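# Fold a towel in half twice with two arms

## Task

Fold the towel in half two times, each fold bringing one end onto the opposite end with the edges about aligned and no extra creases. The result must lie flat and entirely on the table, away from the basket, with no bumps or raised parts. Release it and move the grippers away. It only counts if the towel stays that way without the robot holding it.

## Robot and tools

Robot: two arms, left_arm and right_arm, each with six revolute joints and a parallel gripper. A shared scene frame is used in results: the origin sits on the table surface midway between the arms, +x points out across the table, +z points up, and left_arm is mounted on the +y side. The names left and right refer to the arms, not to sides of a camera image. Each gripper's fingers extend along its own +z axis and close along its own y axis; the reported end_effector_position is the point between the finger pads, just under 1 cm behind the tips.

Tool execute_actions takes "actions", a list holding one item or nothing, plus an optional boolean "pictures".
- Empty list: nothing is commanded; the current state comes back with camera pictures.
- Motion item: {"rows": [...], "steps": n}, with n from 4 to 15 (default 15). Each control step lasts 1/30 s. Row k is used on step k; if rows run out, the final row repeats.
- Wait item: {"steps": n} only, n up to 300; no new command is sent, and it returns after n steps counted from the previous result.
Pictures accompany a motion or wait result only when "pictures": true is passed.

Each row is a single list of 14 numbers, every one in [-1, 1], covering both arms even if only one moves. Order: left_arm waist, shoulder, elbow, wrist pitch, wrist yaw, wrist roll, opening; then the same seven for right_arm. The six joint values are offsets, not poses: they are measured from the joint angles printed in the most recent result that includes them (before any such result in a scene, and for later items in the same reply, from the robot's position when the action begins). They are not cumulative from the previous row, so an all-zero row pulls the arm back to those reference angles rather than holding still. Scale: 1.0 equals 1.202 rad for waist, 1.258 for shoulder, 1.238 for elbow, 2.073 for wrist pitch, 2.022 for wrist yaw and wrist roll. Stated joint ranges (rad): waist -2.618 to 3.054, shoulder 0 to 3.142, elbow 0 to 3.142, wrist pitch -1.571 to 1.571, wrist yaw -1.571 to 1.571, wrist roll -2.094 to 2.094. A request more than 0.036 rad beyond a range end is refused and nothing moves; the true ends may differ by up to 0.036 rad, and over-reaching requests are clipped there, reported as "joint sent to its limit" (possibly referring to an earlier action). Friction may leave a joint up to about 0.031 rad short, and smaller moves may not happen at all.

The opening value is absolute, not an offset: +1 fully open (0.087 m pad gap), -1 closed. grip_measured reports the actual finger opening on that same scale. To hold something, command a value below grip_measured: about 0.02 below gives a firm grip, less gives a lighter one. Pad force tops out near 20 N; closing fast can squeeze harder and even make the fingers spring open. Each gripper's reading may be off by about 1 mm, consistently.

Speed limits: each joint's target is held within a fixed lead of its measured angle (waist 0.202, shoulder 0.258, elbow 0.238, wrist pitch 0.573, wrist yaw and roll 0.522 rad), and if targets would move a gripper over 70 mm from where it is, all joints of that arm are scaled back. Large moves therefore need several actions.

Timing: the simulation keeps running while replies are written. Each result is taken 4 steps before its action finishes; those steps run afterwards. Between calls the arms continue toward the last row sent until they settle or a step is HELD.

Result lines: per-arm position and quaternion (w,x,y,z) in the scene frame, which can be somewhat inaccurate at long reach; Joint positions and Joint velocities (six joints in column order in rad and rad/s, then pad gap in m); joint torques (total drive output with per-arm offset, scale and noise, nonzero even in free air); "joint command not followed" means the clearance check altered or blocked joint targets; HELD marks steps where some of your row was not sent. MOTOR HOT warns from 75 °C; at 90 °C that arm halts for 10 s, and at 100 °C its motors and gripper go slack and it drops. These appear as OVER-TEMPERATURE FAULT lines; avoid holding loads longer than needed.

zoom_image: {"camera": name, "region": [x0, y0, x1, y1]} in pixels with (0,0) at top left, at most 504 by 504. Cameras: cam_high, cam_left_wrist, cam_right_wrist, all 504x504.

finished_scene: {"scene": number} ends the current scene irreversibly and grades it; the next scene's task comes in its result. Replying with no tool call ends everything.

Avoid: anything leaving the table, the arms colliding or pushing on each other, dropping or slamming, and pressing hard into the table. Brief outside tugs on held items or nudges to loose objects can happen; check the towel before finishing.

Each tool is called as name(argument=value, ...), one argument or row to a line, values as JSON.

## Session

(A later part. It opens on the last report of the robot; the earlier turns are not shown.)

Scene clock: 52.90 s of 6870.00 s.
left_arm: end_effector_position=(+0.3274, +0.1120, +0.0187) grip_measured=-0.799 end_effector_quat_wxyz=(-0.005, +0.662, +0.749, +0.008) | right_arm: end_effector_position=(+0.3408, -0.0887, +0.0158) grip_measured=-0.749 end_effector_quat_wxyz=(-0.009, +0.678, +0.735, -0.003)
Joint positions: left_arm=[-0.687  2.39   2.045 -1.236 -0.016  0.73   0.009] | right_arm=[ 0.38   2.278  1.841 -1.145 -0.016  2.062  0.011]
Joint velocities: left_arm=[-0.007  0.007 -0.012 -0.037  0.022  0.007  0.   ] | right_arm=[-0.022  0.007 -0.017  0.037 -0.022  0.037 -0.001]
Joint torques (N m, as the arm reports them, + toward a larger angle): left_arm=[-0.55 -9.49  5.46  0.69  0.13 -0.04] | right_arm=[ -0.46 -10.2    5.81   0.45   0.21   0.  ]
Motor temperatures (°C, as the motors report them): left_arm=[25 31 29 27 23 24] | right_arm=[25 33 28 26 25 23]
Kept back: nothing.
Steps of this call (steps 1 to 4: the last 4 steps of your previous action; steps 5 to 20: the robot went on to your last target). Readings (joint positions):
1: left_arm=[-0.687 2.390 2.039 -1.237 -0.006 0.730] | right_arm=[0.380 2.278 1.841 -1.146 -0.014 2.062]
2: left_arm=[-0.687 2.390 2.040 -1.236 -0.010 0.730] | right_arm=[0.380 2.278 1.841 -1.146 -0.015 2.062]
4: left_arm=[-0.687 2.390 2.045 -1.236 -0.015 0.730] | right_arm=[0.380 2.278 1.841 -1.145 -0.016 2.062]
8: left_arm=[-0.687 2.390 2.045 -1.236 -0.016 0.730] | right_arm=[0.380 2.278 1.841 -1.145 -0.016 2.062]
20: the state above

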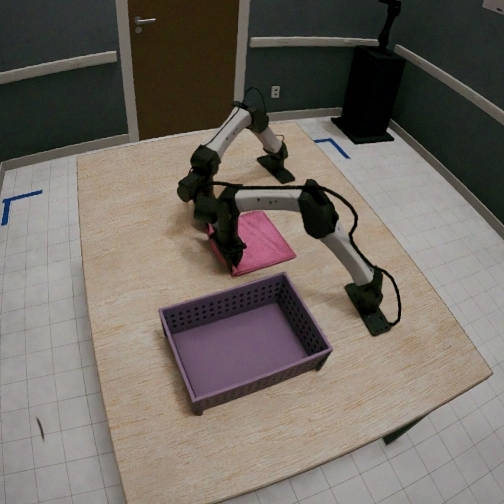

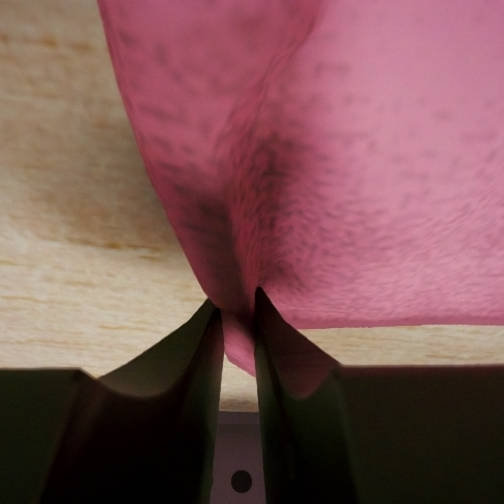

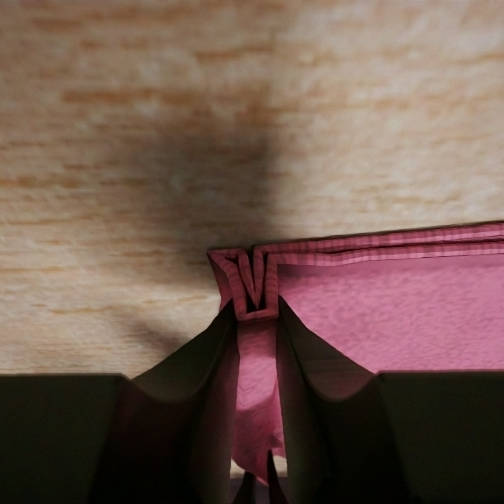

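execute_actions(
  actions=[
    {"rows":[[-0.003,-0.018,-0.005,-0.002,0,-0.002,-1,0.002,-0.019,-0.006,-0.002,0,0.001,-1],[-0.006,-0.035,-0.01,-0.004,0,-0.004,-1,0.005,-0.038,-0.013,-0.004,0,0.002,-1],[-0.01,-0.053,-0.015,-0.006,0,-0.006,-1,0.007,-0.057,-0.019,-0.006,0,0.003,-1],[-0.013,-0.07,-0.019,-0.008,0,-0.008,-1,0.01,-0.076,-0.025,-0.007,0,0.004,-1],[-0.016,-0.088,-0.024,-0.01,0,-0.01,-1,0.012,-0.095,-0.031,-0.009,0,0.005,-1],[-0.019,-0.106,-0.029,-0.012,0,-0.012,-1,0.015,-0.114,-0.038,-0.011,0,0.006,-1],[-0.022,-0.123,-0.034,-0.014,0,-0.014,-1,0.017,-0.133,-0.044,-0.013,0,0.007,-1],[-0.026,-0.141,-0.039,-0.016,0,-0.016,-1,0.02,-0.151,-0.05,-0.015,0,0.008,-1],[-0.029,-0.158,-0.044,-0.018,0,-0.018,-1,0.022,-0.17,-0.056,-0.017,0,0.009,-1],[-0.032,-0.176,-0.049,-0.02,0,-0.02,-1,0.025,-0.189,-0.063,-0.019,0,0.01,-1],[-0.035,-0.194,-0.054,-0.022,0,-0.022,-1,0.027,-0.208,-0.069,-0.021,0,0.011,-1],[-0.038,-0.211,-0.058,-0.024,0,-0.024,-1,0.03,-0.227,-0.075,-0.022,0,0.012,-1],[-0.042,-0.229,-0.063,-0.026,0,-0.026,-1,0.033,-0.246,-0.081,-0.024,0,0.013,-1],[-0.046,-0.246,-0.068,-0.028,0,-0.028,-1,0.037,-0.265,-0.088,-0.026,0,0.014,-1],[-0.052,-0.264,-0.073,-0.03,0,-0.03,-1,0.041,-0.284,-0.094,-0.028,0,0.014,-1]]},
  ],
)

execute_actions(
  actions=[
    {"steps":15},
  ],
  pictures=true,
)

Scene clock: 54.33 s of 6870.00 s.
left_arm: end_effector_position=(+0.3208, +0.1047, +0.0932) grip_measured=-0.814 end_effector_quat_wxyz=(+0.072, +0.660, +0.748, +0.008) | right_arm: end_effector_position=(+0.3317, -0.0874, +0.0853) grip_measured=-0.750 end_effector_quat_wxyz=(+0.006, +0.674, +0.736, +0.059)
Joint positions: left_arm=[-0.709  2.191  2.013 -1.25  -0.017  0.708  0.008] | right_arm=[ 0.392  2.081  1.786 -1.16  -0.017  2.068  0.011]
Joint velocities: left_arm=[-0.149 -0.73  -0.139 -0.11  -0.022 -0.125 -0.001] | right_arm=[ 0.09  -0.799 -0.178 -0.183  0.022  0.007 -0.001]
Joint torques (N m, as the arm reports them, + toward a larger angle): left_arm=[ -1.37 -10.98   4.27   0.61   0.05  -0.17] | right_arm=[  0.68 -13.79   4.25   0.33  -0.04   0.12]
Motor temperatures (°C, as the motors report them): left_arm=[25 32 29 27 23 24] | right_arm=[25 33 29 26 25 23]
Steps of this call (steps 1 to 15: the robot went on to your last target; steps 16 to 32: nothing new was sent; steps 33 to 43: the first 11 steps of this action). Readings (joint positions):
33: left_arm=[-0.687 2.386 2.045 -1.236 -0.017 0.729] | right_arm=[0.380 2.275 1.841 -1.145 -0.017 2.062]
34: left_arm=[-0.687 2.379 2.045 -1.237 -0.017 0.729] | right_arm=[0.380 2.271 1.841 -1.145 -0.018 2.062]
36: left_arm=[-0.687 2.357 2.043 -1.238 -0.017 0.727] | right_arm=[0.380 2.251 1.834 -1.145 -0.018 2.062]
40: left_arm=[-0.696 2.268 2.025 -1.241 -0.017 0.717] | right_arm=[0.384 2.164 1.804 -1.151 -0.018 2.064]
43: the state above

Scene clock: 54.83 s of 6870.00 s.
left_arm: end_effector_position=(+0.2992, +0.1050, +0.1422) grip_measured=-0.814 end_effector_quat_wxyz=(+0.112, +0.658, +0.745, +0.003) | right_arm: end_effector_position=(+0.3102, -0.0886, +0.1367) grip_measured=-0.750 end_effector_quat_wxyz=(+0.014, +0.665, +0.740, +0.099)
Joint positions: left_arm=[-0.741  2.044  1.977 -1.28  -0.017  0.678  0.008] | right_arm=[ 0.418  1.922  1.742 -1.191 -0.017  2.077  0.011]
Joint velocities: left_arm=[-0.017  0.017 -0.002  0.037 -0.037 -0.037 -0.   ] | right_arm=[ 0.002 -0.002 -0.012  0.007 -0.007 -0.051  0.   ]
Joint torques (N m, as the arm reports them, + toward a larger angle): left_arm=[-0.99 -9.13  4.58  0.75  0.04 -0.21] | right_arm=[  0.5  -11.39   4.98   0.5    0.08   0.08]
Motor temperatures (°C, as the motors report them): left_arm=[25 32 29 27 23 24] | right_arm=[25 33 28 26 25 23]
joint sent to its limit (right arm) — the command would take joint 6 (wrist roll) past its upper limit, so that joint was sent only as far as its limit.
Kept back: nothing.
Steps of this call (steps 1 to 4: the last 4 steps of your previous action; steps 5 to 15: the robot went on to your last target). Readings (joint positions):
1: left_arm=[-0.713 2.165 2.008 -1.253 -0.017 0.704] | right_arm=[0.396 2.054 1.780 -1.163 -0.017 2.070]
2: left_arm=[-0.718 2.141 2.004 -1.257 -0.017 0.700] | right_arm=[0.399 2.027 1.774 -1.166 -0.017 2.071]
4: left_arm=[-0.727 2.096 1.993 -1.263 -0.017 0.693] | right_arm=[0.407 1.977 1.759 -1.172 -0.017 2.073]
8: left_arm=[-0.741 2.045 1.987 -1.275 -0.017 0.684] | right_arm=[0.418 1.924 1.751 -1.187 -0.017 2.076]
15: the state above

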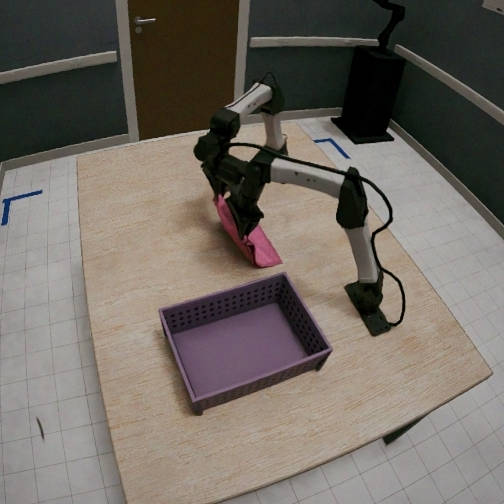

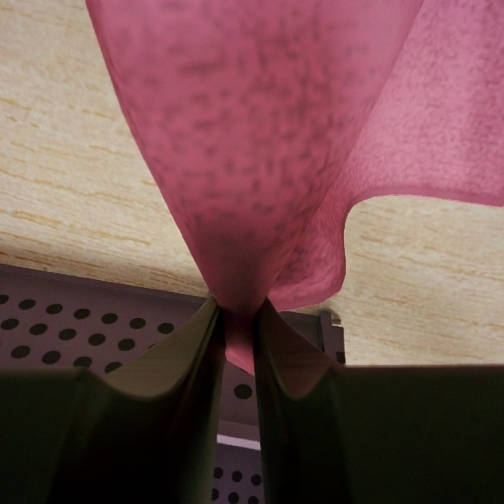

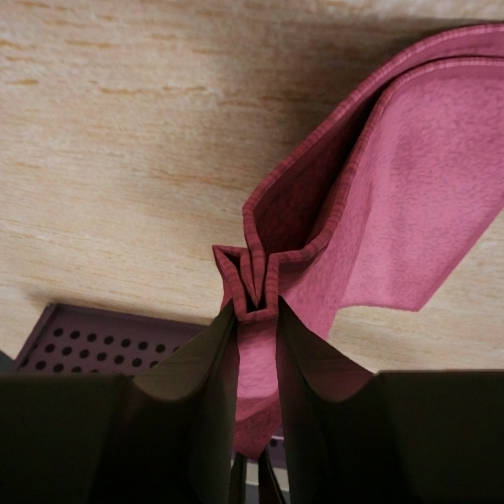

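execute_actions(
  actions=[
    {"rows":[[-0.008,-0.013,0.004,-0.01,0,-0.005,-1,0.006,-0.012,0.008,-0.015,0,0,-1],[-0.016,-0.026,0.007,-0.02,0,-0.009,-1,0.013,-0.023,0.015,-0.03,0,0,-1],[-0.025,-0.039,0.011,-0.027,0,-0.014,-1,0.019,-0.035,0.023,-0.04,0,0,-1],[-0.033,-0.053,0.015,-0.033,0,-0.019,-1,0.025,-0.047,0.031,-0.05,0,0,-1],[-0.041,-0.066,0.018,-0.039,0,-0.023,-1,0.031,-0.059,0.038,-0.06,0,0,-1],[-0.049,-0.079,0.022,-0.045,0,-0.028,-1,0.038,-0.07,0.046,-0.07,0,0,-1],[-0.057,-0.092,0.026,-0.051,0,-0.033,-1,0.044,-0.082,0.054,-0.08,0,0,-1],[-0.066,-0.105,0.029,-0.057,0,-0.037,-1,0.05,-0.094,0.061,-0.09,0,0,-1],[-0.074,-0.118,0.033,-0.063,0,-0.042,-1,0.056,-0.106,0.069,-0.1,0,0,-1],[-0.082,-0.131,0.037,-0.069,0,-0.047,-1,0.063,-0.117,0.077,-0.11,0,0,-1],[-0.09,-0.144,0.04,-0.075,0,-0.051,-1,0.069,-0.129,0.084,-0.12,0,0,-1],[-0.098,-0.158,0.044,-0.08,0,-0.056,-1,0.075,-0.141,0.092,-0.13,0,0,-1],[-0.107,-0.171,0.048,-0.085,0,-0.061,-1,0.081,-0.153,0.1,-0.14,0,0,-1],[-0.115,-0.184,0.051,-0.09,0,-0.065,-1,0.088,-0.164,0.107,-0.15,0,0,-1],[-0.123,-0.197,0.055,-0.09,0,-0.07,-1,0.094,-0.176,0.115,-0.15,0,0,-1]]},
  ],
)

execute_actions(
  actions=[
    {"steps":20},
  ],
  pictures=true,
)

Scene clock: 55.63 s of 6870.00 s.
left_arm: end_effector_position=(+0.2567, +0.1002, +0.1981) grip_measured=-0.814 end_effector_quat_wxyz=(+0.147, +0.662, +0.734, -0.008) | right_arm: end_effector_position=(+0.2708, -0.0876, +0.1899) grip_measured=-0.750 end_effector_quat_wxyz=(+0.013, +0.643, +0.758, +0.110)
Joint positions: left_arm=[-0.823  1.903  1.999 -1.371 -0.018  0.618  0.008] | right_arm=[ 0.477  1.815  1.809 -1.344 -0.017  2.078  0.011]
Joint velocities: left_arm=[-0.305 -0.574  0.198 -0.286  0.022 -0.242 -0.   ] | right_arm=[ 0.198 -0.564  0.339 -0.535 -0.095 -0.007 -0.   ]
Joint torques (N m, as the arm reports them, + toward a larger angle): left_arm=[-1.06 -9.16  6.85  0.89  0.05 -0.22] | right_arm=[  0.6  -11.6    7.21   0.58   0.05  -0.01]
Motor temperatures (°C, as the motors report them): left_arm=[25 32 29 27 23 24] | right_arm=[25 34 29 26 25 23]
joint sent to its limit (right arm) — the command would take joint 6 (wrist roll) past its upper limit, so that joint was sent only as far as its limit.
Steps of this call (steps 1 to 13: the robot went on to your last target; steps 14 to 24: the first 11 steps of this action). Readings (joint positions):
14: left_arm=[-0.741 2.043 1.977 -1.280 -0.017 0.677] | right_arm=[0.418 1.922 1.742 -1.192 -0.017 2.078]
15: left_arm=[-0.742 2.041 1.977 -1.282 -0.017 0.676] | right_arm=[0.418 1.922 1.742 -1.197 -0.017 2.078]
17: left_arm=[-0.749 2.028 1.977 -1.293 -0.018 0.668] | right_arm=[0.422 1.917 1.745 -1.219 -0.017 2.078]
21: left_arm=[-0.787 1.962 1.980 -1.335 -0.018 0.642] | right_arm=[0.450 1.871 1.775 -1.287 -0.017 2.078]
24: the state above

Scene clock: 56.30 s of 6870.00 s.
left_arm: end_effector_position=(+0.2222, +0.1028, +0.2468) grip_measured=-0.819 end_effector_quat_wxyz=(+0.190, +0.653, +0.733, -0.026) | right_arm: end_effector_position=(+0.2326, -0.0962, +0.2409) grip_measured=-0.750 end_effector_quat_wxyz=(+0.014, +0.624, +0.771, +0.130)
Joint positions: left_arm=[-0.883  1.785  2.039 -1.439 -0.018  0.546  0.008] | right_arm=[ 0.523  1.703  1.874 -1.479 -0.017  2.078  0.011]
Joint velocities: left_arm=[-0.002  0.012 -0.002  0.007 -0.022 -0.037  0.   ] | right_arm=[-0.012  0.002  0.002 -0.022  0.022  0.051 -0.001]
Joint torques (N m, as the arm reports them, + toward a larger angle): left_arm=[-0.89 -6.86  6.11  0.91  0.03 -0.17] | right_arm=[ 0.26 -8.83  6.58  0.58 -0.02 -0.01]
Motor temperatures (°C, as the motors report them): left_arm=[25 32 29 27 23 24] | right_arm=[25 34 29 26 25 23]
Kept back: nothing.
Steps of this call (steps 1 to 4: the last 4 steps of your previous action; steps 5 to 20: the robot went on to your last target). Readings (joint positions):
1: left_arm=[-0.833 1.883 2.006 -1.382 -0.018 0.610] | right_arm=[0.484 1.795 1.820 -1.363 -0.017 2.078]
2: left_arm=[-0.843 1.864 2.012 -1.393 -0.018 0.601] | right_arm=[0.492 1.777 1.831 -1.383 -0.017 2.078]
4: left_arm=[-0.863 1.828 2.023 -1.412 -0.018 0.583] | right_arm=[0.507 1.744 1.851 -1.421 -0.017 2.078]
8: left_arm=[-0.883 1.786 2.038 -1.432 -0.018 0.561] | right_arm=[0.523 1.704 1.873 -1.462 -0.017 2.078]
20: the state above

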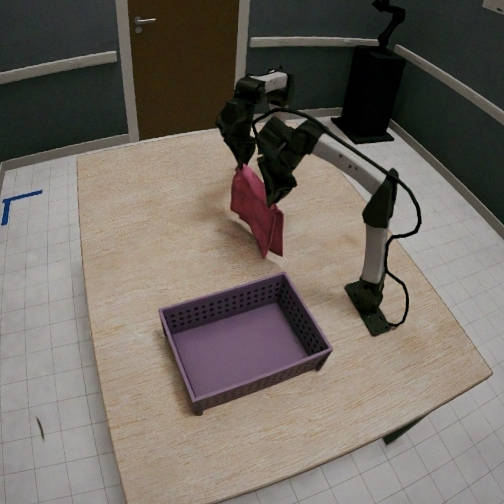

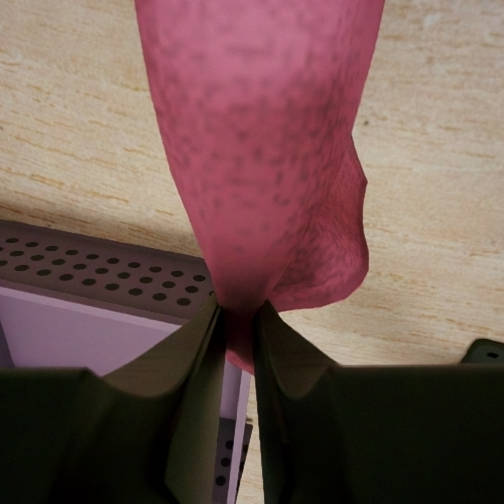

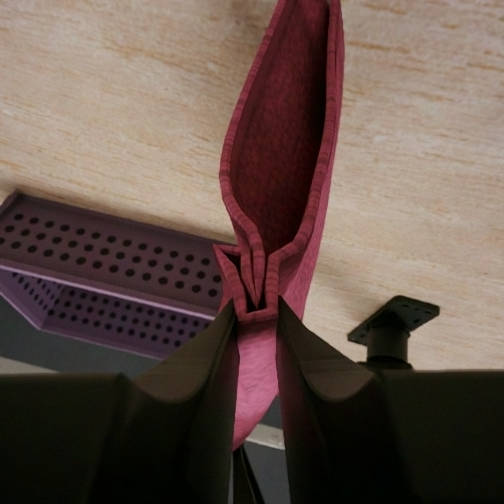

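execute_actions(
  actions=[
    {"rows":[[-0.012,-0.003,-0.021,0.003,0,-0.007,-1,0.011,-0.011,-0.026,0.006,0,0,-1],[-0.024,-0.007,-0.043,0.006,0,-0.015,-1,0.022,-0.021,-0.052,0.011,0,0,-1],[-0.036,-0.01,-0.064,0.009,0,-0.022,-1,0.033,-0.032,-0.079,0.017,0,0,-1],[-0.048,-0.014,-0.086,0.011,0,-0.029,-1,0.044,-0.043,-0.105,0.023,0,0,-1],[-0.06,-0.017,-0.107,0.014,0,-0.037,-1,0.055,-0.054,-0.131,0.028,0,0,-1],[-0.072,-0.021,-0.129,0.017,0,-0.044,-1,0.066,-0.064,-0.157,0.034,0,0,-1],[-0.084,-0.024,-0.15,0.02,0,-0.051,-1,0.077,-0.075,-0.183,0.04,0,0,-1],[-0.095,-0.028,-0.172,0.023,0,-0.059,-1,0.089,-0.086,-0.21,0.045,0,0,-1],[-0.107,-0.031,-0.193,0.026,0,-0.066,-1,0.1,-0.097,-0.236,0.051,0,0,-1],[-0.119,-0.035,-0.215,0.029,0,-0.073,-1,0.111,-0.107,-0.262,0.057,0,0,-1],[-0.131,-0.038,-0.236,0.032,0,-0.081,-1,0.122,-0.118,-0.288,0.062,0,0,-1],[-0.143,-0.042,-0.258,0.034,0,-0.088,-1,0.133,-0.129,-0.314,0.068,0,0,-1],[-0.155,-0.045,-0.279,0.037,0,-0.095,-1,0.144,-0.14,-0.341,0.074,0,0,-1],[-0.167,-0.049,-0.301,0.04,0,-0.103,-1,0.155,-0.15,-0.367,0.079,0,0,-1],[-0.179,-0.052,-0.322,0.043,0,-0.11,-1,0.166,-0.161,-0.393,0.085,0,0,-1]]},
  ],
)

execute_actions(
  actions=[
    {"steps":20},
  ],
  pictures=true,
)

zoom_image(
  camera="cam_high",
  region=[200,150,350,300],
)

Scene clock: 57.23 s of 6870.00 s.
left_arm: end_effector_position=(+0.1683, +0.1011, +0.1957) grip_measured=-0.819 end_effector_quat_wxyz=(+0.107, +0.671, +0.734, -0.022) | right_arm: end_effector_position=(+0.1738, -0.0982, +0.1901) grip_measured=-0.751 end_effector_quat_wxyz=(+0.001, +0.583, +0.809, +0.074)
Joint positions: left_arm=[-1.006  1.756  1.814 -1.41  -0.02   0.447  0.008] | right_arm=[ 0.636  1.603  1.587 -1.407 -0.016  2.078  0.011]
Joint velocities: left_arm=[-0.422 -0.056 -0.794  0.037 -0.007 -0.432 -0.001] | right_arm=[ 0.369 -0.422 -0.955  0.315  0.007 -0.007 -0.   ]
Joint torques (N m, as the arm reports them, + toward a larger angle): left_arm=[-1.22 -8.43  4.61  1.04  0.03 -0.14] | right_arm=[ 0.26 -9.42  5.15  0.6  -0.05  0.02]
Motor temperatures (°C, as the motors report them): left_arm=[25 32 29 27 23 24] | right_arm=[25 34 29 26 25 23]
Steps of this call (steps 1 to 15: the robot went on to your last target; steps 16 to 17: nothing new was sent; steps 18 to 28: the first 11 steps of this action). Readings (joint positions):
18: left_arm=[-0.883 1.785 2.039 -1.439 -0.018 0.544] | right_arm=[0.523 1.703 1.871 -1.479 -0.017 2.078]
19: left_arm=[-0.885 1.784 2.034 -1.437 -0.018 0.541] | right_arm=[0.524 1.700 1.862 -1.473 -0.017 2.078]
21: left_arm=[-0.900 1.776 2.002 -1.428 -0.019 0.527] | right_arm=[0.538 1.686 1.816 -1.457 -0.017 2.078]
25: left_arm=[-0.960 1.763 1.897 -1.420 -0.020 0.486] | right_arm=[0.594 1.643 1.685 -1.432 -0.016 2.078]
28: the state above

Scene clock: 57.90 s of 6870.00 s.
left_arm: end_effector_position=(+0.1283, +0.1033, +0.1652) grip_measured=-0.819 end_effector_quat_wxyz=(+0.065, +0.665, +0.744, -0.020) | right_arm: end_effector_position=(+0.1383, -0.0992, +0.1629) grip_measured=-0.751 end_effector_quat_wxyz=(-0.006, +0.550, +0.832, +0.064)
Joint positions: left_arm=[-1.097  1.729  1.661 -1.368 -0.013  0.333  0.008] | right_arm=[ 0.716  1.527  1.405 -1.321 -0.021  2.078  0.011]
Joint velocities: left_arm=[-0.007 -0.002 -0.002 -0.066 -0.007  0.007 -0.   ] | right_arm=[-0.012 -0.002  0.007 -0.051 -0.066 -0.066 -0.   ]
Joint torques (N m, as the arm reports them, + toward a larger angle): left_arm=[-0.54 -7.92  4.66  0.91 -0.06 -0.17] | right_arm=[ 0.16 -8.74  4.62  0.69  0.05 -0.01]
Motor temperatures (°C, as the motors report them): left_arm=[25 32 29 27 23 24] | right_arm=[25 34 29 26 25 23]
Kept back: nothing.
Steps of this call (steps 1 to 4: the last 4 steps of your previous action; steps 5 to 20: the robot went on to your last target). Readings (joint positions):
1: left_arm=[-1.021 1.753 1.786 -1.406 -0.020 0.434] | right_arm=[0.649 1.589 1.555 -1.397 -0.016 2.078]
2: left_arm=[-1.035 1.750 1.759 -1.401 -0.019 0.420] | right_arm=[0.663 1.575 1.523 -1.385 -0.016 2.078]
4: left_arm=[-1.064 1.742 1.706 -1.386 -0.019 0.392] | right_arm=[0.690 1.547 1.459 -1.360 -0.017 2.078]
8: left_arm=[-1.097 1.739 1.661 -1.371 -0.012 0.356] | right_arm=[0.716 1.527 1.406 -1.335 -0.021 2.078]
20: the state above

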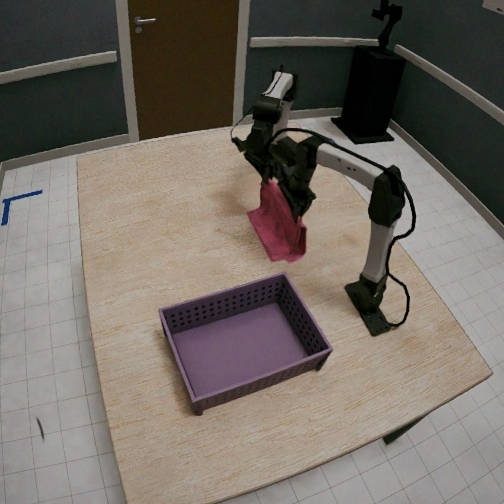

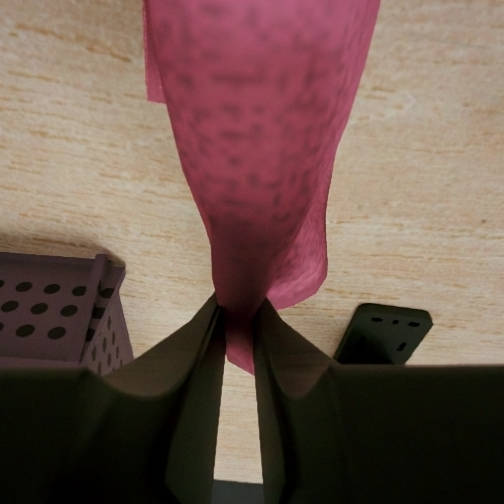

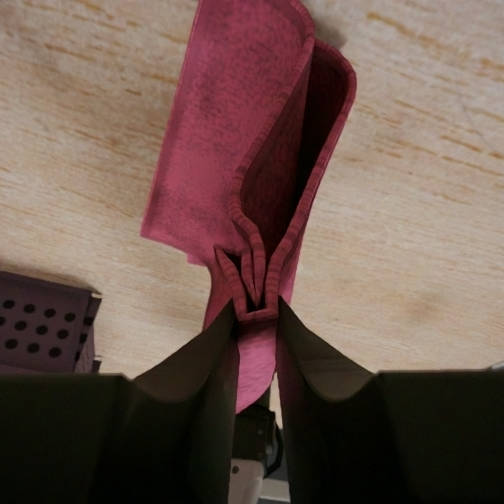

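Region (200, 150, 350, 300) of cam_high's 504x504 image, scaled by 3.360, with more detail than that image has.

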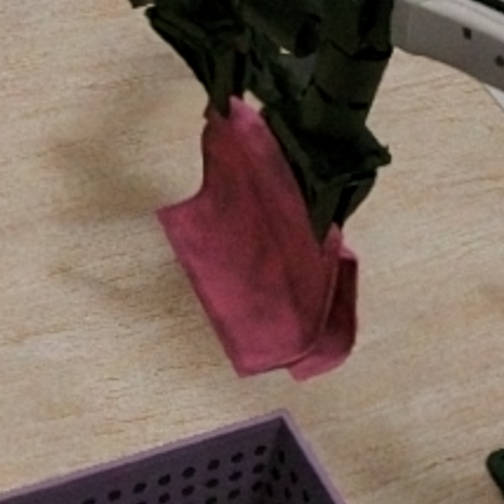

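execute_actions(
  actions=[
    {"rows":[[-0.009,-0.006,0.003,-0.004,0,-0.006,-1,0.01,-0.009,0.003,-0.004,0,0,-1],[-0.018,-0.011,0.006,-0.007,0,-0.012,-1,0.019,-0.018,0.006,-0.008,0,0,-1],[-0.027,-0.017,0.01,-0.011,0,-0.017,-1,0.029,-0.026,0.008,-0.012,0,0,-1],[-0.036,-0.023,0.013,-0.014,0,-0.023,-1,0.039,-0.035,0.011,-0.016,0,0,-1],[-0.045,-0.029,0.016,-0.018,0,-0.029,-1,0.049,-0.044,0.014,-0.02,0,0,-1],[-0.053,-0.034,0.019,-0.021,0,-0.035,-1,0.058,-0.053,0.017,-0.024,0,0,-1],[-0.062,-0.04,0.022,-0.025,0,-0.041,-1,0.068,-0.062,0.02,-0.028,0,0,-1],[-0.071,-0.046,0.026,-0.028,0,-0.046,-1,0.078,-0.07,0.022,-0.032,0,0,-1],[-0.08,-0.051,0.029,-0.032,0,-0.052,-1,0.087,-0.079,0.025,-0.036,0,0,-1],[-0.089,-0.057,0.032,-0.035,0,-0.058,-1,0.097,-0.088,0.028,-0.04,0,0,-1]]},
  ],
)

execute_actions(
  actions=[
    {"steps":15},
  ],
  pictures=true,
)

zoom_image(
  camera="cam_high",
  region=[200,150,350,300],
)

Scene clock: 58.80 s of 6870.00 s.
left_arm: end_effector_position=(+0.0976, +0.1013, +0.1838) grip_measured=-0.819 end_effector_quat_wxyz=(+0.075, +0.669, +0.739, -0.031) | right_arm: end_effector_position=(+0.1042, -0.0979, +0.1845) grip_measured=-0.751 end_effector_quat_wxyz=(-0.007, +0.509, +0.857, +0.082)
Joint positions: left_arm=[-1.185  1.676  1.677 -1.41  -0.014  0.259  0.008] | right_arm=[ 0.811  1.451  1.414 -1.372 -0.02   2.078  0.011]
Joint velocities: left_arm=[-0.261 -0.237  0.134 -0.081 -0.007 -0.256  0.001] | right_arm=[ 0.242 -0.325  0.129 -0.154 -0.037 -0.007  0.001]
Joint torques (N m, as the arm reports them, + toward a larger angle): left_arm=[-0.73 -7.25  6.78  0.73 -0.01 -0.19] | right_arm=[-0.13 -6.74  7.34  0.52 -0.02 -0.01]
Motor temperatures (°C, as the motors report them): left_arm=[25 32 29 27 23 24] | right_arm=[25 34 29 26 25 23]
Steps of this call (steps 1 to 15: the robot went on to your last target; step 16: nothing new was sent; steps 17 to 27: the first 11 steps of this action). Readings (joint positions):
17: left_arm=[-1.097 1.729 1.661 -1.368 -0.013 0.331] | right_arm=[0.716 1.527 1.405 -1.321 -0.021 2.078]
18: left_arm=[-1.098 1.729 1.661 -1.368 -0.013 0.329] | right_arm=[0.717 1.527 1.405 -1.322 -0.021 2.078]
20: left_arm=[-1.108 1.726 1.661 -1.371 -0.014 0.319] | right_arm=[0.728 1.525 1.405 -1.326 -0.020 2.078]
24: left_arm=[-1.151 1.700 1.663 -1.391 -0.014 0.287] | right_arm=[0.776 1.489 1.405 -1.348 -0.020 2.078]
27: the state above

Scene clock: 59.30 s of 6870.00 s.
left_arm: end_effector_position=(+0.0923, +0.1013, +0.1913) grip_measured=-0.819 end_effector_quat_wxyz=(+0.083, +0.661, +0.745, -0.038) | right_arm: end_effector_position=(+0.0994, -0.0996, +0.1924) grip_measured=-0.751 end_effector_quat_wxyz=(-0.008, +0.504, +0.859, +0.089)
Joint positions: left_arm=[-1.197  1.658  1.688 -1.419 -0.014  0.225  0.008] | right_arm=[ 0.822  1.429  1.424 -1.387 -0.02   2.078  0.011]
Joint velocities: left_arm=[-0.002  0.002  0.012  0.007 -0.081 -0.022 -0.   ] | right_arm=[-0.012 -0.002  0.007 -0.022 -0.095 -0.081  0.001]
Joint torques (N m, as the arm reports them, + toward a larger angle): left_arm=[-0.97 -6.69  6.71  0.63  0.   -0.18] | right_arm=[ 0.31 -6.62  7.15  0.47  0.02  0.03]
Motor temperatures (°C, as the motors report them): left_arm=[25 32 29 27 23 24] | right_arm=[25 34 29 26 25 23]
Kept back: nothing.
Steps of this call (steps 1 to 4: the last 4 steps of your previous action; steps 5 to 15: the robot went on to your last target). Readings (joint positions):
1: left_arm=[-1.192 1.669 1.681 -1.414 -0.014 0.252] | right_arm=[0.818 1.441 1.418 -1.377 -0.020 2.078]
2: left_arm=[-1.196 1.663 1.684 -1.417 -0.014 0.246] | right_arm=[0.821 1.434 1.421 -1.382 -0.020 2.078]
4: left_arm=[-1.197 1.658 1.688 -1.418 -0.014 0.238] | right_arm=[0.822 1.429 1.424 -1.386 -0.020 2.078]
8: left_arm=[-1.197 1.658 1.688 -1.419 -0.014 0.230] | right_arm=[0.822 1.429 1.424 -1.387 -0.020 2.078]
15: the state above

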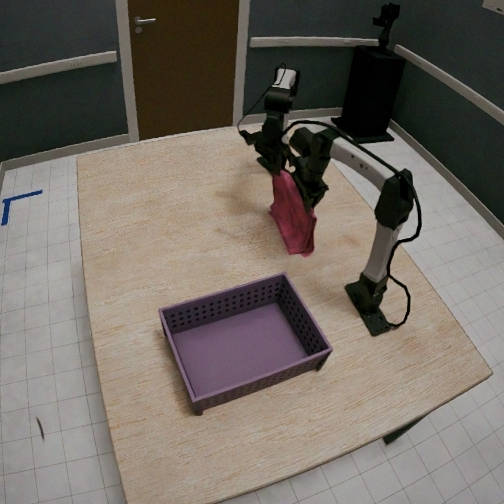

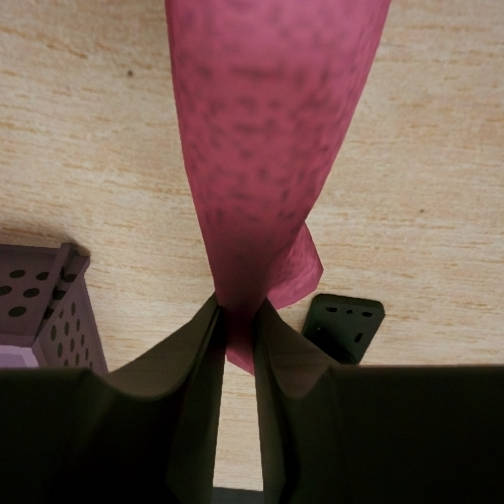

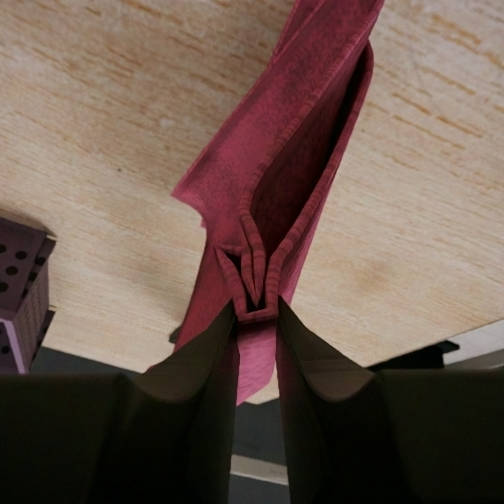

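Region (200, 150, 350, 300) of cam_high's 504x504 image, scaled by 3.360, with more detail than that image has.

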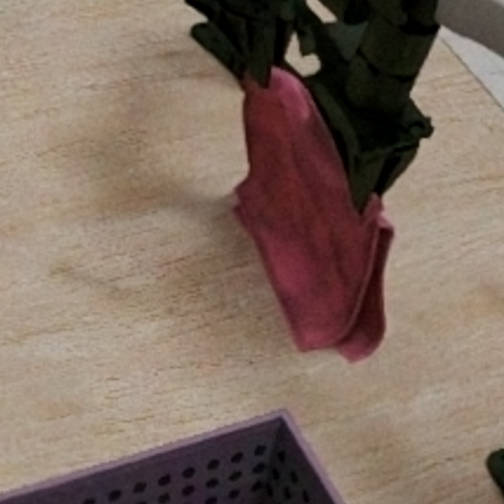

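execute_actions(
  actions=[
    {"rows":[[-0.009,0.004,-0.022,0.009,0,0,-1,0.01,0.002,-0.02,0.009,0,0,-1],[-0.018,0.007,-0.043,0.019,0,0,-1,0.021,0.005,-0.041,0.017,0,0,-1],[-0.027,0.011,-0.065,0.028,0,0,-1,0.031,0.007,-0.061,0.026,0,0,-1],[-0.036,0.014,-0.087,0.037,0,0,-1,0.042,0.01,-0.082,0.034,0,0,-1],[-0.046,0.018,-0.108,0.047,0,0,-1,0.052,0.012,-0.102,0.043,0,0,-1],[-0.055,0.022,-0.13,0.056,0,0,-1,0.063,0.014,-0.122,0.052,0,0,-1],[-0.064,0.025,-0.152,0.065,0,0,-1,0.073,0.017,-0.143,0.06,0,0,-1],[-0.073,0.032,-0.17,0.078,0,0,-1,0.084,0.022,-0.16,0.072,0,0,-1],[-0.082,0.036,-0.185,0.088,0,0,-1,0.094,0.028,-0.175,0.082,0,0,-1],[-0.091,0.036,-0.2,0.093,0,0,-1,0.105,0.028,-0.19,0.086,0,0,-1],[-0.091,0.036,-0.217,0.093,0,0,-1,0.105,0.028,-0.204,0.086,0,0,-1]]},
  ],
)

execute_actions(
  actions=[
    {"steps":15},
  ],
  pictures=true,
)

zoom_image(
  camera="cam_high",
  region=[220,150,370,300],
)

Scene clock: 61.00 s of 6870.00 s.
left_arm: end_effector_position=(+0.0644, +0.1025, +0.1324) grip_measured=-0.819 end_effector_quat_wxyz=(+0.036, +0.696, +0.717, -0.014) | right_arm: end_effector_position=(+0.0652, -0.0998, +0.1350) grip_measured=-0.751 end_effector_quat_wxyz=(-0.011, +0.461, +0.886, +0.044)
Joint positions: left_arm=[-1.289  1.685  1.478 -1.287 -0.013  0.224  0.008] | right_arm=[ 0.926  1.438  1.221 -1.265 -0.02   2.078  0.011]
Joint velocities: left_arm=[-0.276  0.149 -0.637  0.418  0.051 -0.051 -0.001] | right_arm=[ 0.286  0.115 -0.569  0.388 -0.051  0.051  0.001]
Joint torques (N m, as the arm reports them, + toward a larger angle): left_arm=[-0.52 -6.37  4.65  0.62 -0.01 -0.06] | right_arm=[-0.17 -4.04  4.87  0.44 -0.01 -0.02]
Motor temperatures (°C, as the motors report them): left_arm=[25 32 29 27 23 24] | right_arm=[25 34 29 26 25 23]
Steps of this call (steps 1 to 15: the robot went on to your last target; steps 16 to 40: nothing new was sent; steps 41 to 51: the first 11 steps of this action). Readings (joint positions):
41: left_arm=[-1.197 1.658 1.688 -1.419 -0.014 0.224] | right_arm=[0.822 1.429 1.424 -1.387 -0.020 2.078]
42: left_arm=[-1.198 1.658 1.684 -1.415 -0.014 0.224] | right_arm=[0.823 1.429 1.419 -1.382 -0.019 2.078]
44: left_arm=[-1.208 1.658 1.655 -1.396 -0.014 0.224] | right_arm=[0.837 1.429 1.388 -1.365 -0.018 2.078]
48: left_arm=[-1.254 1.665 1.547 -1.337 -0.014 0.224] | right_arm=[0.889 1.429 1.284 -1.311 -0.019 2.078]
51: the state above

Scene clock: 61.50 s of 6870.00 s.
left_arm: end_effector_position=(+0.0602, +0.1024, +0.1188) grip_measured=-0.819 end_effector_quat_wxyz=(+0.028, +0.701, +0.712, -0.011) | right_arm: end_effector_position=(+0.0618, -0.0981, +0.1233) grip_measured=-0.751 end_effector_quat_wxyz=(-0.012, +0.455, +0.889, +0.039)
Joint positions: left_arm=[-1.302  1.698  1.438 -1.252 -0.01   0.224  0.008] | right_arm=[ 0.938  1.451  1.187 -1.229 -0.022  2.078  0.011]
Joint velocities: left_arm=[-0.017 -0.012 -0.012  0.007 -0.037  0.007  0.   ] | right_arm=[ 0.012 -0.007 -0.002 -0.022  0.022  0.037 -0.001]
Joint torques (N m, as the arm reports them, + toward a larger angle): left_arm=[-0.85 -6.91  4.58  0.82 -0.01 -0.08] | right_arm=[ 0.32 -4.75  4.9   0.65  0.05  0.02]
Motor temperatures (°C, as the motors report them): left_arm=[25 32 29 27 23 24] | right_arm=[25 33 29 26 25 23]
Kept back: nothing.
Steps of this call (steps 1 to 4: the last 4 steps of your previous action; steps 5 to 15: the robot went on to your last target). Readings (joint positions):
1: left_arm=[-1.296 1.690 1.459 -1.276 -0.012 0.224] | right_arm=[0.933 1.443 1.205 -1.255 -0.020 2.078]
2: left_arm=[-1.300 1.694 1.447 -1.267 -0.011 0.224] | right_arm=[0.937 1.446 1.195 -1.246 -0.021 2.078]
4: left_arm=[-1.302 1.698 1.438 -1.256 -0.010 0.224] | right_arm=[0.938 1.451 1.187 -1.234 -0.022 2.078]
8: left_arm=[-1.302 1.698 1.438 -1.252 -0.010 0.224] | right_arm=[0.938 1.451 1.187 -1.229 -0.022 2.078]
15: the state above

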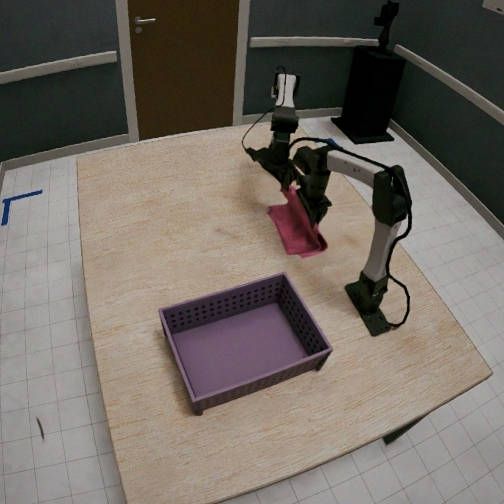

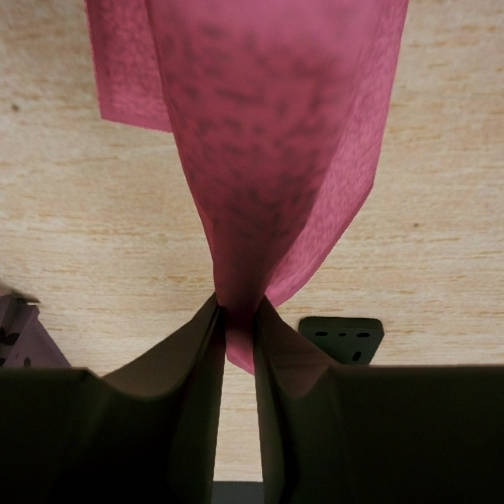

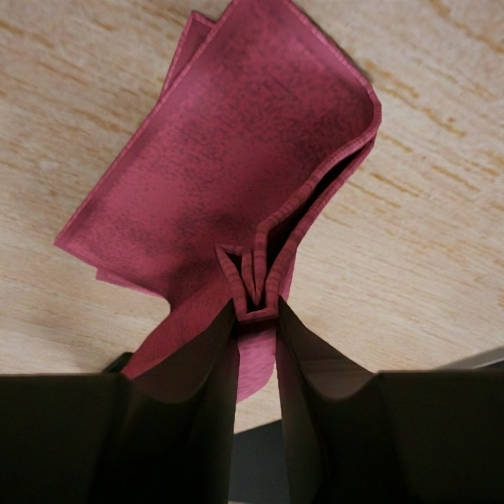

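Region (220, 150, 370, 300) of cam_high's 504x504 image, scaled by 3.360, with more detail than that image has.

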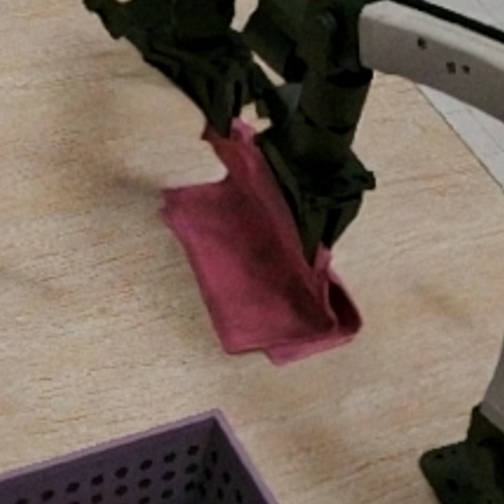

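execute_actions(
  actions=[
    {"rows":[[0.005,0.009,-0.011,0.01,0,0,-1,-0.005,0.011,-0.011,0.01,0,0,-1],[0.01,0.018,-0.023,0.019,0,0,-1,-0.011,0.022,-0.023,0.02,0,0,-1],[0.016,0.027,-0.034,0.029,0,0,-1,-0.016,0.033,-0.034,0.03,0,0,-1],[0.021,0.036,-0.045,0.039,0,0,-1,-0.022,0.044,-0.046,0.04,0,0,-1],[0.026,0.045,-0.057,0.048,0,0,-1,-0.027,0.055,-0.057,0.05,0,0,-1],[0.032,0.054,-0.068,0.058,0,0,-1,-0.033,0.066,-0.069,0.06,0,0,-1],[0.037,0.062,-0.079,0.068,0,0,-1,-0.038,0.076,-0.08,0.07,0,0,-1],[0.042,0.071,-0.091,0.077,0,0,-1,-0.043,0.087,-0.091,0.08,0,0,-1],[0.047,0.08,-0.102,0.087,0,0,-1,-0.049,0.098,-0.103,0.09,0,0,-1],[0.053,0.089,-0.113,0.097,0,0,-1,-0.054,0.109,-0.114,0.1,0,0,-1],[0.058,0.098,-0.125,0.106,0,0,-1,-0.06,0.12,-0.126,0.11,0,0,-1],[0.063,0.107,-0.136,0.116,0,0,-1,-0.065,0.131,-0.137,0.12,0,0,-1]]},
  ],
)

execute_actions(
  actions=[
    {"steps":15},
  ],
  pictures=true,
)

zoom_image(
  camera="cam_high",
  region=[220,150,370,300],
)

Scene clock: 62.37 s of 6870.00 s.
left_arm: end_effector_position=(+0.0734, +0.1037, +0.0699) grip_measured=-0.819 end_effector_quat_wxyz=(+0.004, +0.685, +0.729, +0.004) | right_arm: end_effector_position=(+0.0760, -0.1008, +0.0686) grip_measured=-0.751 end_effector_quat_wxyz=(-0.011, +0.478, +0.878, +0.001)
Joint positions: left_arm=[-1.255  1.782  1.334 -1.119 -0.01   0.224  0.008] | right_arm=[ 0.889  1.557  1.076 -1.088 -0.022  2.078  0.011]
Joint velocities: left_arm=[ 0.178  0.388 -0.442  0.652  0.051 -0.007 -0.001] | right_arm=[-0.188  0.437 -0.413  0.711 -0.007  0.007  0.   ]
Joint torques (N m, as the arm reports them, + toward a larger angle): left_arm=[ 0.28 -6.78  4.07  0.43  0.   -0.06] | right_arm=[-1.49 -4.93  4.46  0.12  0.01 -0.01]
Motor temperatures (°C, as the motors report them): left_arm=[25 32 29 27 23 24] | right_arm=[25 33 29 26 25 23]
Steps of this call (steps 1 to 15: the robot went on to your last target; steps 16 to 26: the first 11 steps of this action). Readings (joint positions):
16: left_arm=[-1.302 1.698 1.438 -1.252 -0.010 0.224] | right_arm=[0.938 1.451 1.187 -1.229 -0.022 2.078]
17: left_arm=[-1.302 1.698 1.438 -1.251 -0.010 0.224] | right_arm=[0.938 1.451 1.185 -1.227 -0.022 2.078]
19: left_arm=[-1.299 1.701 1.429 -1.238 -0.010 0.224] | right_arm=[0.934 1.456 1.174 -1.212 -0.022 2.078]
23: left_arm=[-1.275 1.738 1.380 -1.180 -0.010 0.224] | right_arm=[0.908 1.506 1.121 -1.152 -0.022 2.078]
26: the state above

Scene clock: 62.87 s of 6870.00 s.
left_arm: end_effector_position=(+0.0796, +0.1024, +0.0457) grip_measured=-0.819 end_effector_quat_wxyz=(-0.001, +0.678, +0.735, +0.006) | right_arm: end_effector_position=(+0.0834, -0.0975, +0.0471) grip_measured=-0.751 end_effector_quat_wxyz=(-0.011, +0.486, +0.874, +0.000)
Joint positions: left_arm=[-1.235  1.827  1.289 -1.04  -0.01   0.224  0.008] | right_arm=[ 0.871  1.604  1.034 -1.001 -0.023  2.078  0.011]
Joint velocities: left_arm=[-0.002 -0.017 -0.007 -0.066  0.022 -0.066 -0.   ] | right_arm=[ 0.002 -0.007  0.012 -0.051 -0.022  0.037 -0.001]
Joint torques (N m, as the arm reports them, + toward a larger angle): left_arm=[ 0.2  -7.5   4.38  0.71 -0.01 -0.07] | right_arm=[-1.35 -6.07  4.26  0.46  0.03  0.01]
Motor temperatures (°C, as the motors report them): left_arm=[25 32 29 27 23 24] | right_arm=[25 33 29 26 25 23]
Kept back: nothing.
Steps of this call (steps 1 to 4: the last 4 steps of your previous action; steps 5 to 15: the robot went on to your last target). Readings (joint positions):
1: left_arm=[-1.249 1.796 1.319 -1.097 -0.010 0.224] | right_arm=[0.883 1.572 1.062 -1.065 -0.022 2.078]
2: left_arm=[-1.243 1.808 1.307 -1.078 -0.010 0.224] | right_arm=[0.877 1.585 1.050 -1.044 -0.022 2.078]
4: left_arm=[-1.236 1.825 1.292 -1.052 -0.010 0.224] | right_arm=[0.872 1.602 1.037 -1.017 -0.023 2.078]
8: left_arm=[-1.235 1.827 1.289 -1.040 -0.010 0.224] | right_arm=[0.871 1.604 1.034 -1.002 -0.023 2.078]
15: the state above

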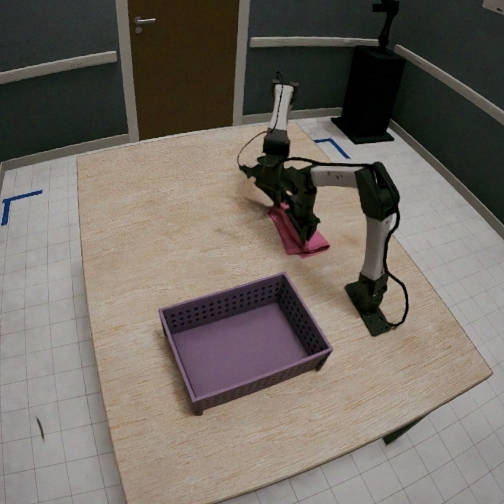

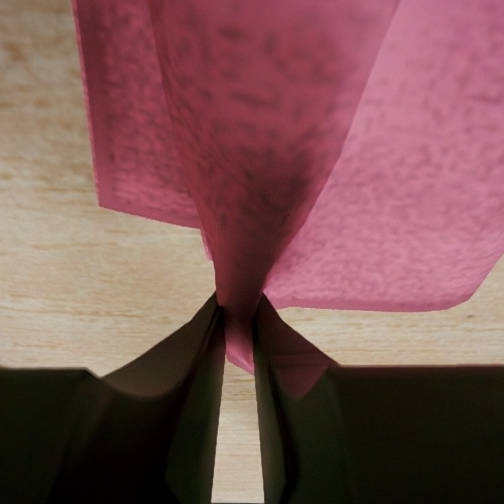

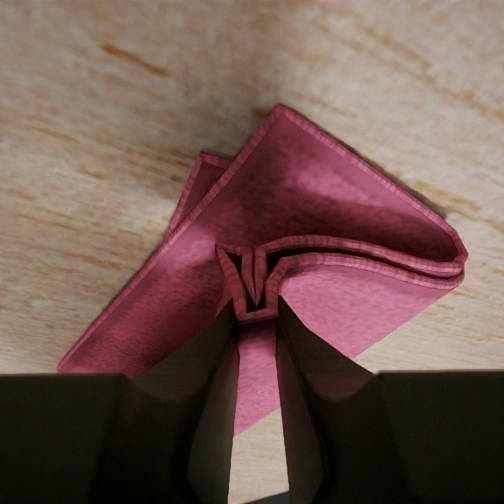

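Region (220, 150, 370, 300) of cam_high's 504x504 image, scaled by 3.360, with more detail than that image has.

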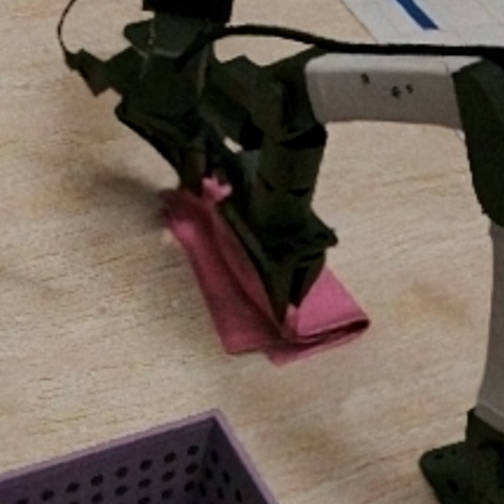

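execute_actions(
  actions=[
    {"rows":[[0.015,0,0,0,0,0,-1,0,0,0,0,0,0,-1],[0.03,0,0,0,0,0,-1,0,0,0,0,0,0,-1],[0.04,0,0,0,0,0,-1,0,0,0,0,0,0,-1],[0.04,0,0,0,0,0,-0.85,0,0,0,0,0,0,-0.8],[0.04,0,0,0,0,0,-0.8,0,0,0,0,0,0,-0.74],[0.04,0,0,0,0,0,-0.7,0,0,0,0,0,0,-0.7],[0.04,0,0,0,0,0,-0.6,0,0,0,0,0,0,-0.6],[0.04,0,0,0,0,0,-0.5,0,0,0,0,0,0,-0.5],[0.04,0,0,0,0,0,-0.4,0,0,0,0,0,0,-0.4],[0.04,0,0,0,0,0,-0.3,0,0,0,0,0,0,-0.3],[0.04,0,0,0,0,0,-0.2,0,0,0,0,0,0,-0.2],[0.04,0,0,0,0,0,-0.1,0,0,0,0,0,0,-0.1],[0.04,0,0,0,0,0,0,0,0,0,0,0,0,0],[0.04,0,0,0,0,0,0.15,0,0,0,0,0,0,0.15],[0.04,0,0,0,0,0,0.3,0,0,0,0,0,0,0.3]]},
  ],
)

execute_actions(
  actions=[
    {"rows":[[0,-0.03,0,0,0,0,0.3,0,-0.03,0,0,0,0,0.3],[0,-0.06,0,0,0,0,0.3,0,-0.06,0,0,0,0,0.3],[0,-0.1,0,-0.01,0,0,0.3,0,-0.1,0,-0.01,0,0,0.3],[0,-0.14,0,-0.02,0,0,0.3,0,-0.14,0,-0.02,0,0,0.3],[0,-0.18,0,-0.04,0,0,0.3,0,-0.18,0,-0.04,0,0,0.3],[0,-0.22,0,-0.06,0,0,0.3,0,-0.22,0,-0.06,0,0,0.3],[0,-0.26,0,-0.08,0,0,0.3,0,-0.26,0,-0.08,0,0,0.3],[0,-0.3,0,-0.1,0,0,0.3,0,-0.3,0,-0.1,0,0,0.3],[0,-0.34,0,-0.12,0,0,0.3,0,-0.34,0,-0.12,0,0,0.3],[0,-0.38,0,-0.14,0,0,0.3,0,-0.38,0,-0.14,0,0,0.3],[0,-0.42,0,-0.16,0,0,0.3,0,-0.42,0,-0.16,0,0,0.3],[0,-0.46,0,-0.18,0,0,0.3,0,-0.46,0,-0.18,0,0,0.3],[0,-0.5,0,-0.2,0,0,0.3,0,-0.5,0,-0.2,0,0,0.3],[0,-0.54,0,-0.22,0,0,0.3,0,-0.5,0,-0.22,0,0,0.3],[0,-0.58,0,-0.23,0,0,0.3,0,-0.5,0,-0.23,0,0,0.3]]},
  ],
)

execute_actions(
  actions=[
    {"steps":20},
  ],
  pictures=true,
)

zoom_image(
  camera="cam_high",
  region=[240,170,350,280],
)

Scene clock: 63.77 s of 6870.00 s.
left_arm: end_effector_position=(+0.0904, +0.1065, +0.0457) grip_measured=-0.254 end_effector_quat_wxyz=(-0.001, +0.662, +0.749, +0.006) | right_arm: end_effector_position=(+0.0842, -0.0961, +0.0472) grip_measured=-0.254 end_effector_quat_wxyz=(-0.011, +0.486, +0.874, +0.003)
Joint positions: left_arm=[-1.194  1.827  1.289 -1.04  -0.009  0.224  0.033] | right_arm=[ 0.871  1.604  1.034 -0.994 -0.023  2.078  0.033]
Joint velocities: left_arm=[ 0.012  0.002 -0.012  0.037 -0.007 -0.051  0.096] | right_arm=[-0.017  0.007 -0.007 -0.051  0.051 -0.037  0.096]
Joint torques (N m, as the arm reports them, + toward a larger angle): left_arm=[ 0.07 -7.86  5.56  0.47 -0.02 -0.11] | right_arm=[-1.3  -6.05  4.46  0.41  0.06 -0.06]
Motor temperatures (°C, as the motors report them): left_arm=[25 32 29 27 23 24] | right_arm=[25 33 29 26 25 23]
Kept back: nothing.
A step of this action was HELD (marked below), so the last 4 steps of it were dropped. An arm can still carry out its HELD step.
Steps of this call (steps 1 to 15: the robot went on to your last target; step 16: nothing new was sent; steps 17 to 27: the first 11 steps of this action). Readings (joint positions):
17: left_arm=[-1.235 1.827 1.289 -1.040 -0.010 0.224] | right_arm=[0.871 1.604 1.034 -1.001 -0.023 2.078] HELD
18: left_arm=[-1.232 1.827 1.289 -1.040 -0.010 0.224] | right_arm=[0.871 1.604 1.034 -1.001 -0.023 2.078] HELD
19: left_arm=[-1.225 1.827 1.289 -1.040 -0.009 0.224] | right_arm=[0.871 1.604 1.034 -1.001 -0.023 2.078] HELD
20: left_arm=[-1.216 1.827 1.289 -1.040 -0.009 0.224] | right_arm=[0.871 1.604 1.034 -1.000 -0.023 2.078] HELD
21: left_arm=[-1.207 1.827 1.289 -1.040 -0.009 0.224] | right_arm=[0.871 1.604 1.034 -0.998 -0.023 2.078] HELD
22: left_arm=[-1.201 1.827 1.289 -1.040 -0.009 0.224] | right_arm=[0.871 1.604 1.034 -0.996 -0.023 2.078] HELD
23: left_arm=[-1.196 1.827 1.289 -1.040 -0.009 0.224] | right_arm=[0.871 1.604 1.034 -0.994 -0.023 2.078] HELD
24: left_arm=[-1.195 1.827 1.289 -1.040 -0.009 0.224] | right_arm=[0.871 1.604 1.034 -0.994 -0.023 2.078] HELD
25: left_arm=[-1.194 1.827 1.289 -1.040 -0.009 0.224] | right_arm=[0.871 1.604 1.034 -0.994 -0.023 2.078] HELD
26: left_arm=[-1.194 1.827 1.289 -1.040 -0.009 0.224] | right_arm=[0.871 1.604 1.034 -0.994 -0.023 2.078] HELD
27: the state above HELD
joint command not followed: on one or more control steps a check withheld the commanded joint targets of the right arm, and it was not sent them on those steps. On the call's last step the targets were still withheld.
cause: the commanded joint targets would bring a part of the robot too close to another arm (this arm's wrist (the part past joint 4) and the other arm's wrist (the part past joint 4)); next, command targets that bring no part of the robot closer to that arm.

Scene clock: 64.13 s of 6870.00 s.
left_arm: end_effector_position=(+0.0795, +0.1367, +0.1586) grip_measured=+0.300 end_effector_quat_wxyz=(+0.130, +0.655, +0.742, -0.066) | right_arm: end_effector_position=(+0.0801, -0.1035, +0.1106) grip_measured=+0.300 end_effector_quat_wxyz=(-0.011, +0.483, +0.871, +0.093)
Joint positions: left_arm=[-1.194  1.385  1.289 -1.183 -0.009  0.224  0.057] | right_arm=[ 0.871  1.355  1.034 -1.063 -0.023  2.078  0.057]
Joint velocities: left_arm=[-0.007 -1.556 -0.007 -1.048  0.051 -0.007  0.   ] | right_arm=[-0.017 -0.911  0.012 -0.608 -0.007  0.051  0.   ]
Joint torques (N m, as the arm reports them, + toward a larger angle): left_arm=[-0.47 -4.19  6.2   0.67  0.   -0.07] | right_arm=[-0.33 -6.    5.85  0.43  0.01  0.05]
Motor temperatures (°C, as the motors report them): left_arm=[25 32 29 27 23 24] | right_arm=[25 33 29 26 25 23]
Steps of this call (steps 1 to 11: the first 11 steps of this action). Readings (joint positions):
1: left_arm=[-1.194 1.825 1.289 -1.040 -0.009 0.224] | right_arm=[0.871 1.604 1.034 -0.994 -0.023 2.078]
2: left_arm=[-1.194 1.816 1.289 -1.040 -0.009 0.224] | right_arm=[0.871 1.601 1.034 -0.994 -0.023 2.078]
4: left_arm=[-1.194 1.768 1.289 -1.043 -0.009 0.224] | right_arm=[0.871 1.577 1.034 -0.994 -0.023 2.078]
8: left_arm=[-1.194 1.558 1.289 -1.098 -0.009 0.224] | right_arm=[0.871 1.455 1.034 -1.016 -0.023 2.078]
11: the state above

Scene clock: 64.80 s of 6870.00 s.
left_arm: end_effector_position=(+0.0462, +0.2290, +0.2048) grip_measured=+0.300 end_effector_quat_wxyz=(+0.128, +0.655, +0.742, -0.065) | right_arm: end_effector_position=(+0.0306, -0.1926, +0.1644) grip_measured=+0.300 end_effector_quat_wxyz=(-0.011, +0.483, +0.871, +0.088)
Joint positions: left_arm=[-1.194  1.083  1.289 -1.49  -0.009  0.224  0.057] | right_arm=[ 0.871  0.984  1.034 -1.445 -0.023  2.078  0.057]
Joint velocities: left_arm=[ 0.002  0.007  0.002 -0.007  0.11  -0.022  0.   ] | right_arm=[-0.012 -0.022  0.022 -0.066 -0.007  0.022  0.   ]
Joint torques (N m, as the arm reports them, + toward a larger angle): left_arm=[-0.46 -0.77  5.62  0.82  0.01 -0.08] | right_arm=[-0.48 -1.42  5.91  0.49  0.01 -0.02]
Motor temperatures (°C, as the motors report them): left_arm=[25 32 29 27 23 24] | right_arm=[25 33 29 26 25 23]
Kept back: nothing.
Steps of this call (steps 1 to 4: the last 4 steps of your previous action; steps 5 to 20: the robot went on to your last target). Readings (joint positions):
1: left_arm=[-1.194 1.333 1.289 -1.218 -0.009 0.224] | right_arm=[0.871 1.324 1.034 -1.084 -0.023 2.078]
2: left_arm=[-1.194 1.283 1.289 -1.255 -0.009 0.224] | right_arm=[0.871 1.295 1.034 -1.108 -0.023 2.078]
4: left_arm=[-1.194 1.187 1.289 -1.331 -0.009 0.224] | right_arm=[0.871 1.237 1.034 -1.158 -0.023 2.078]
8: left_arm=[-1.194 1.079 1.289 -1.439 -0.009 0.224] | right_arm=[0.871 1.121 1.034 -1.265 -0.023 2.078]
20: the state above

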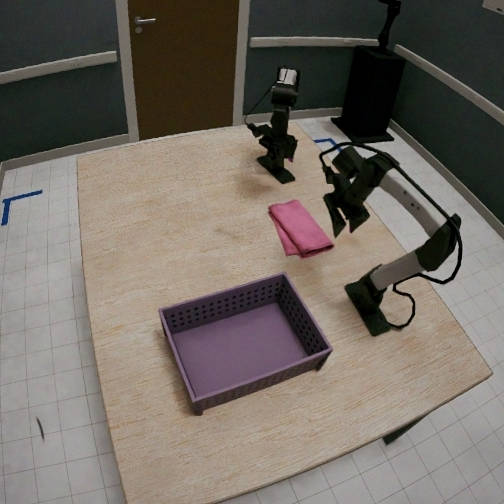

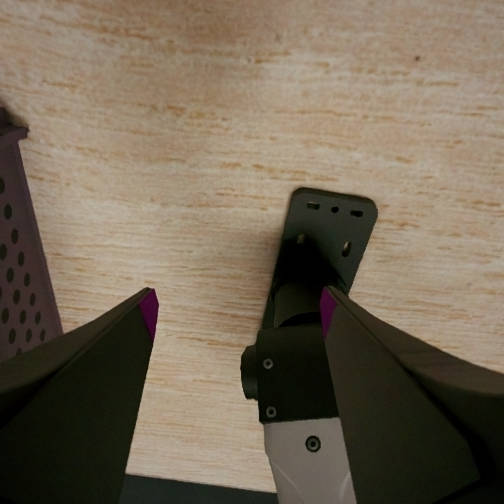

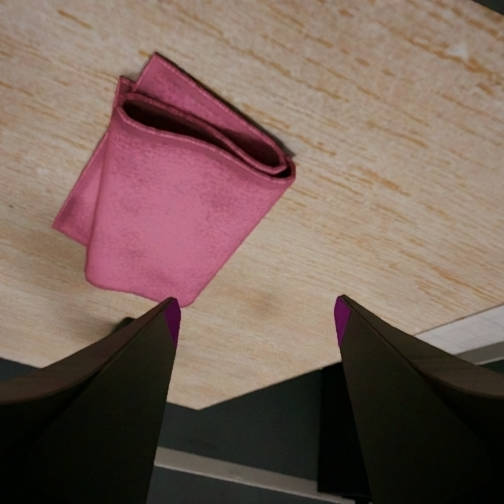

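Region (240, 170, 350, 280) of cam_high's 504x504 image, scaled by 4.582, with more detail than that image has.

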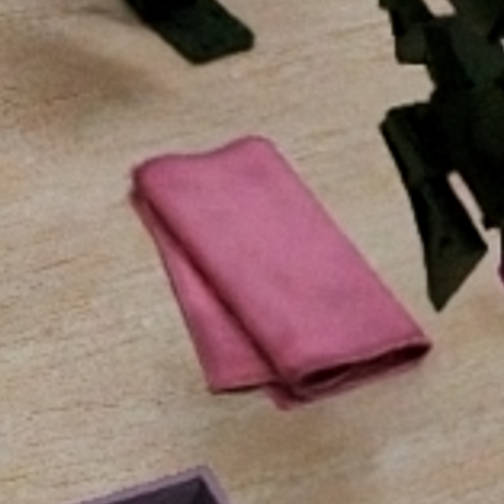

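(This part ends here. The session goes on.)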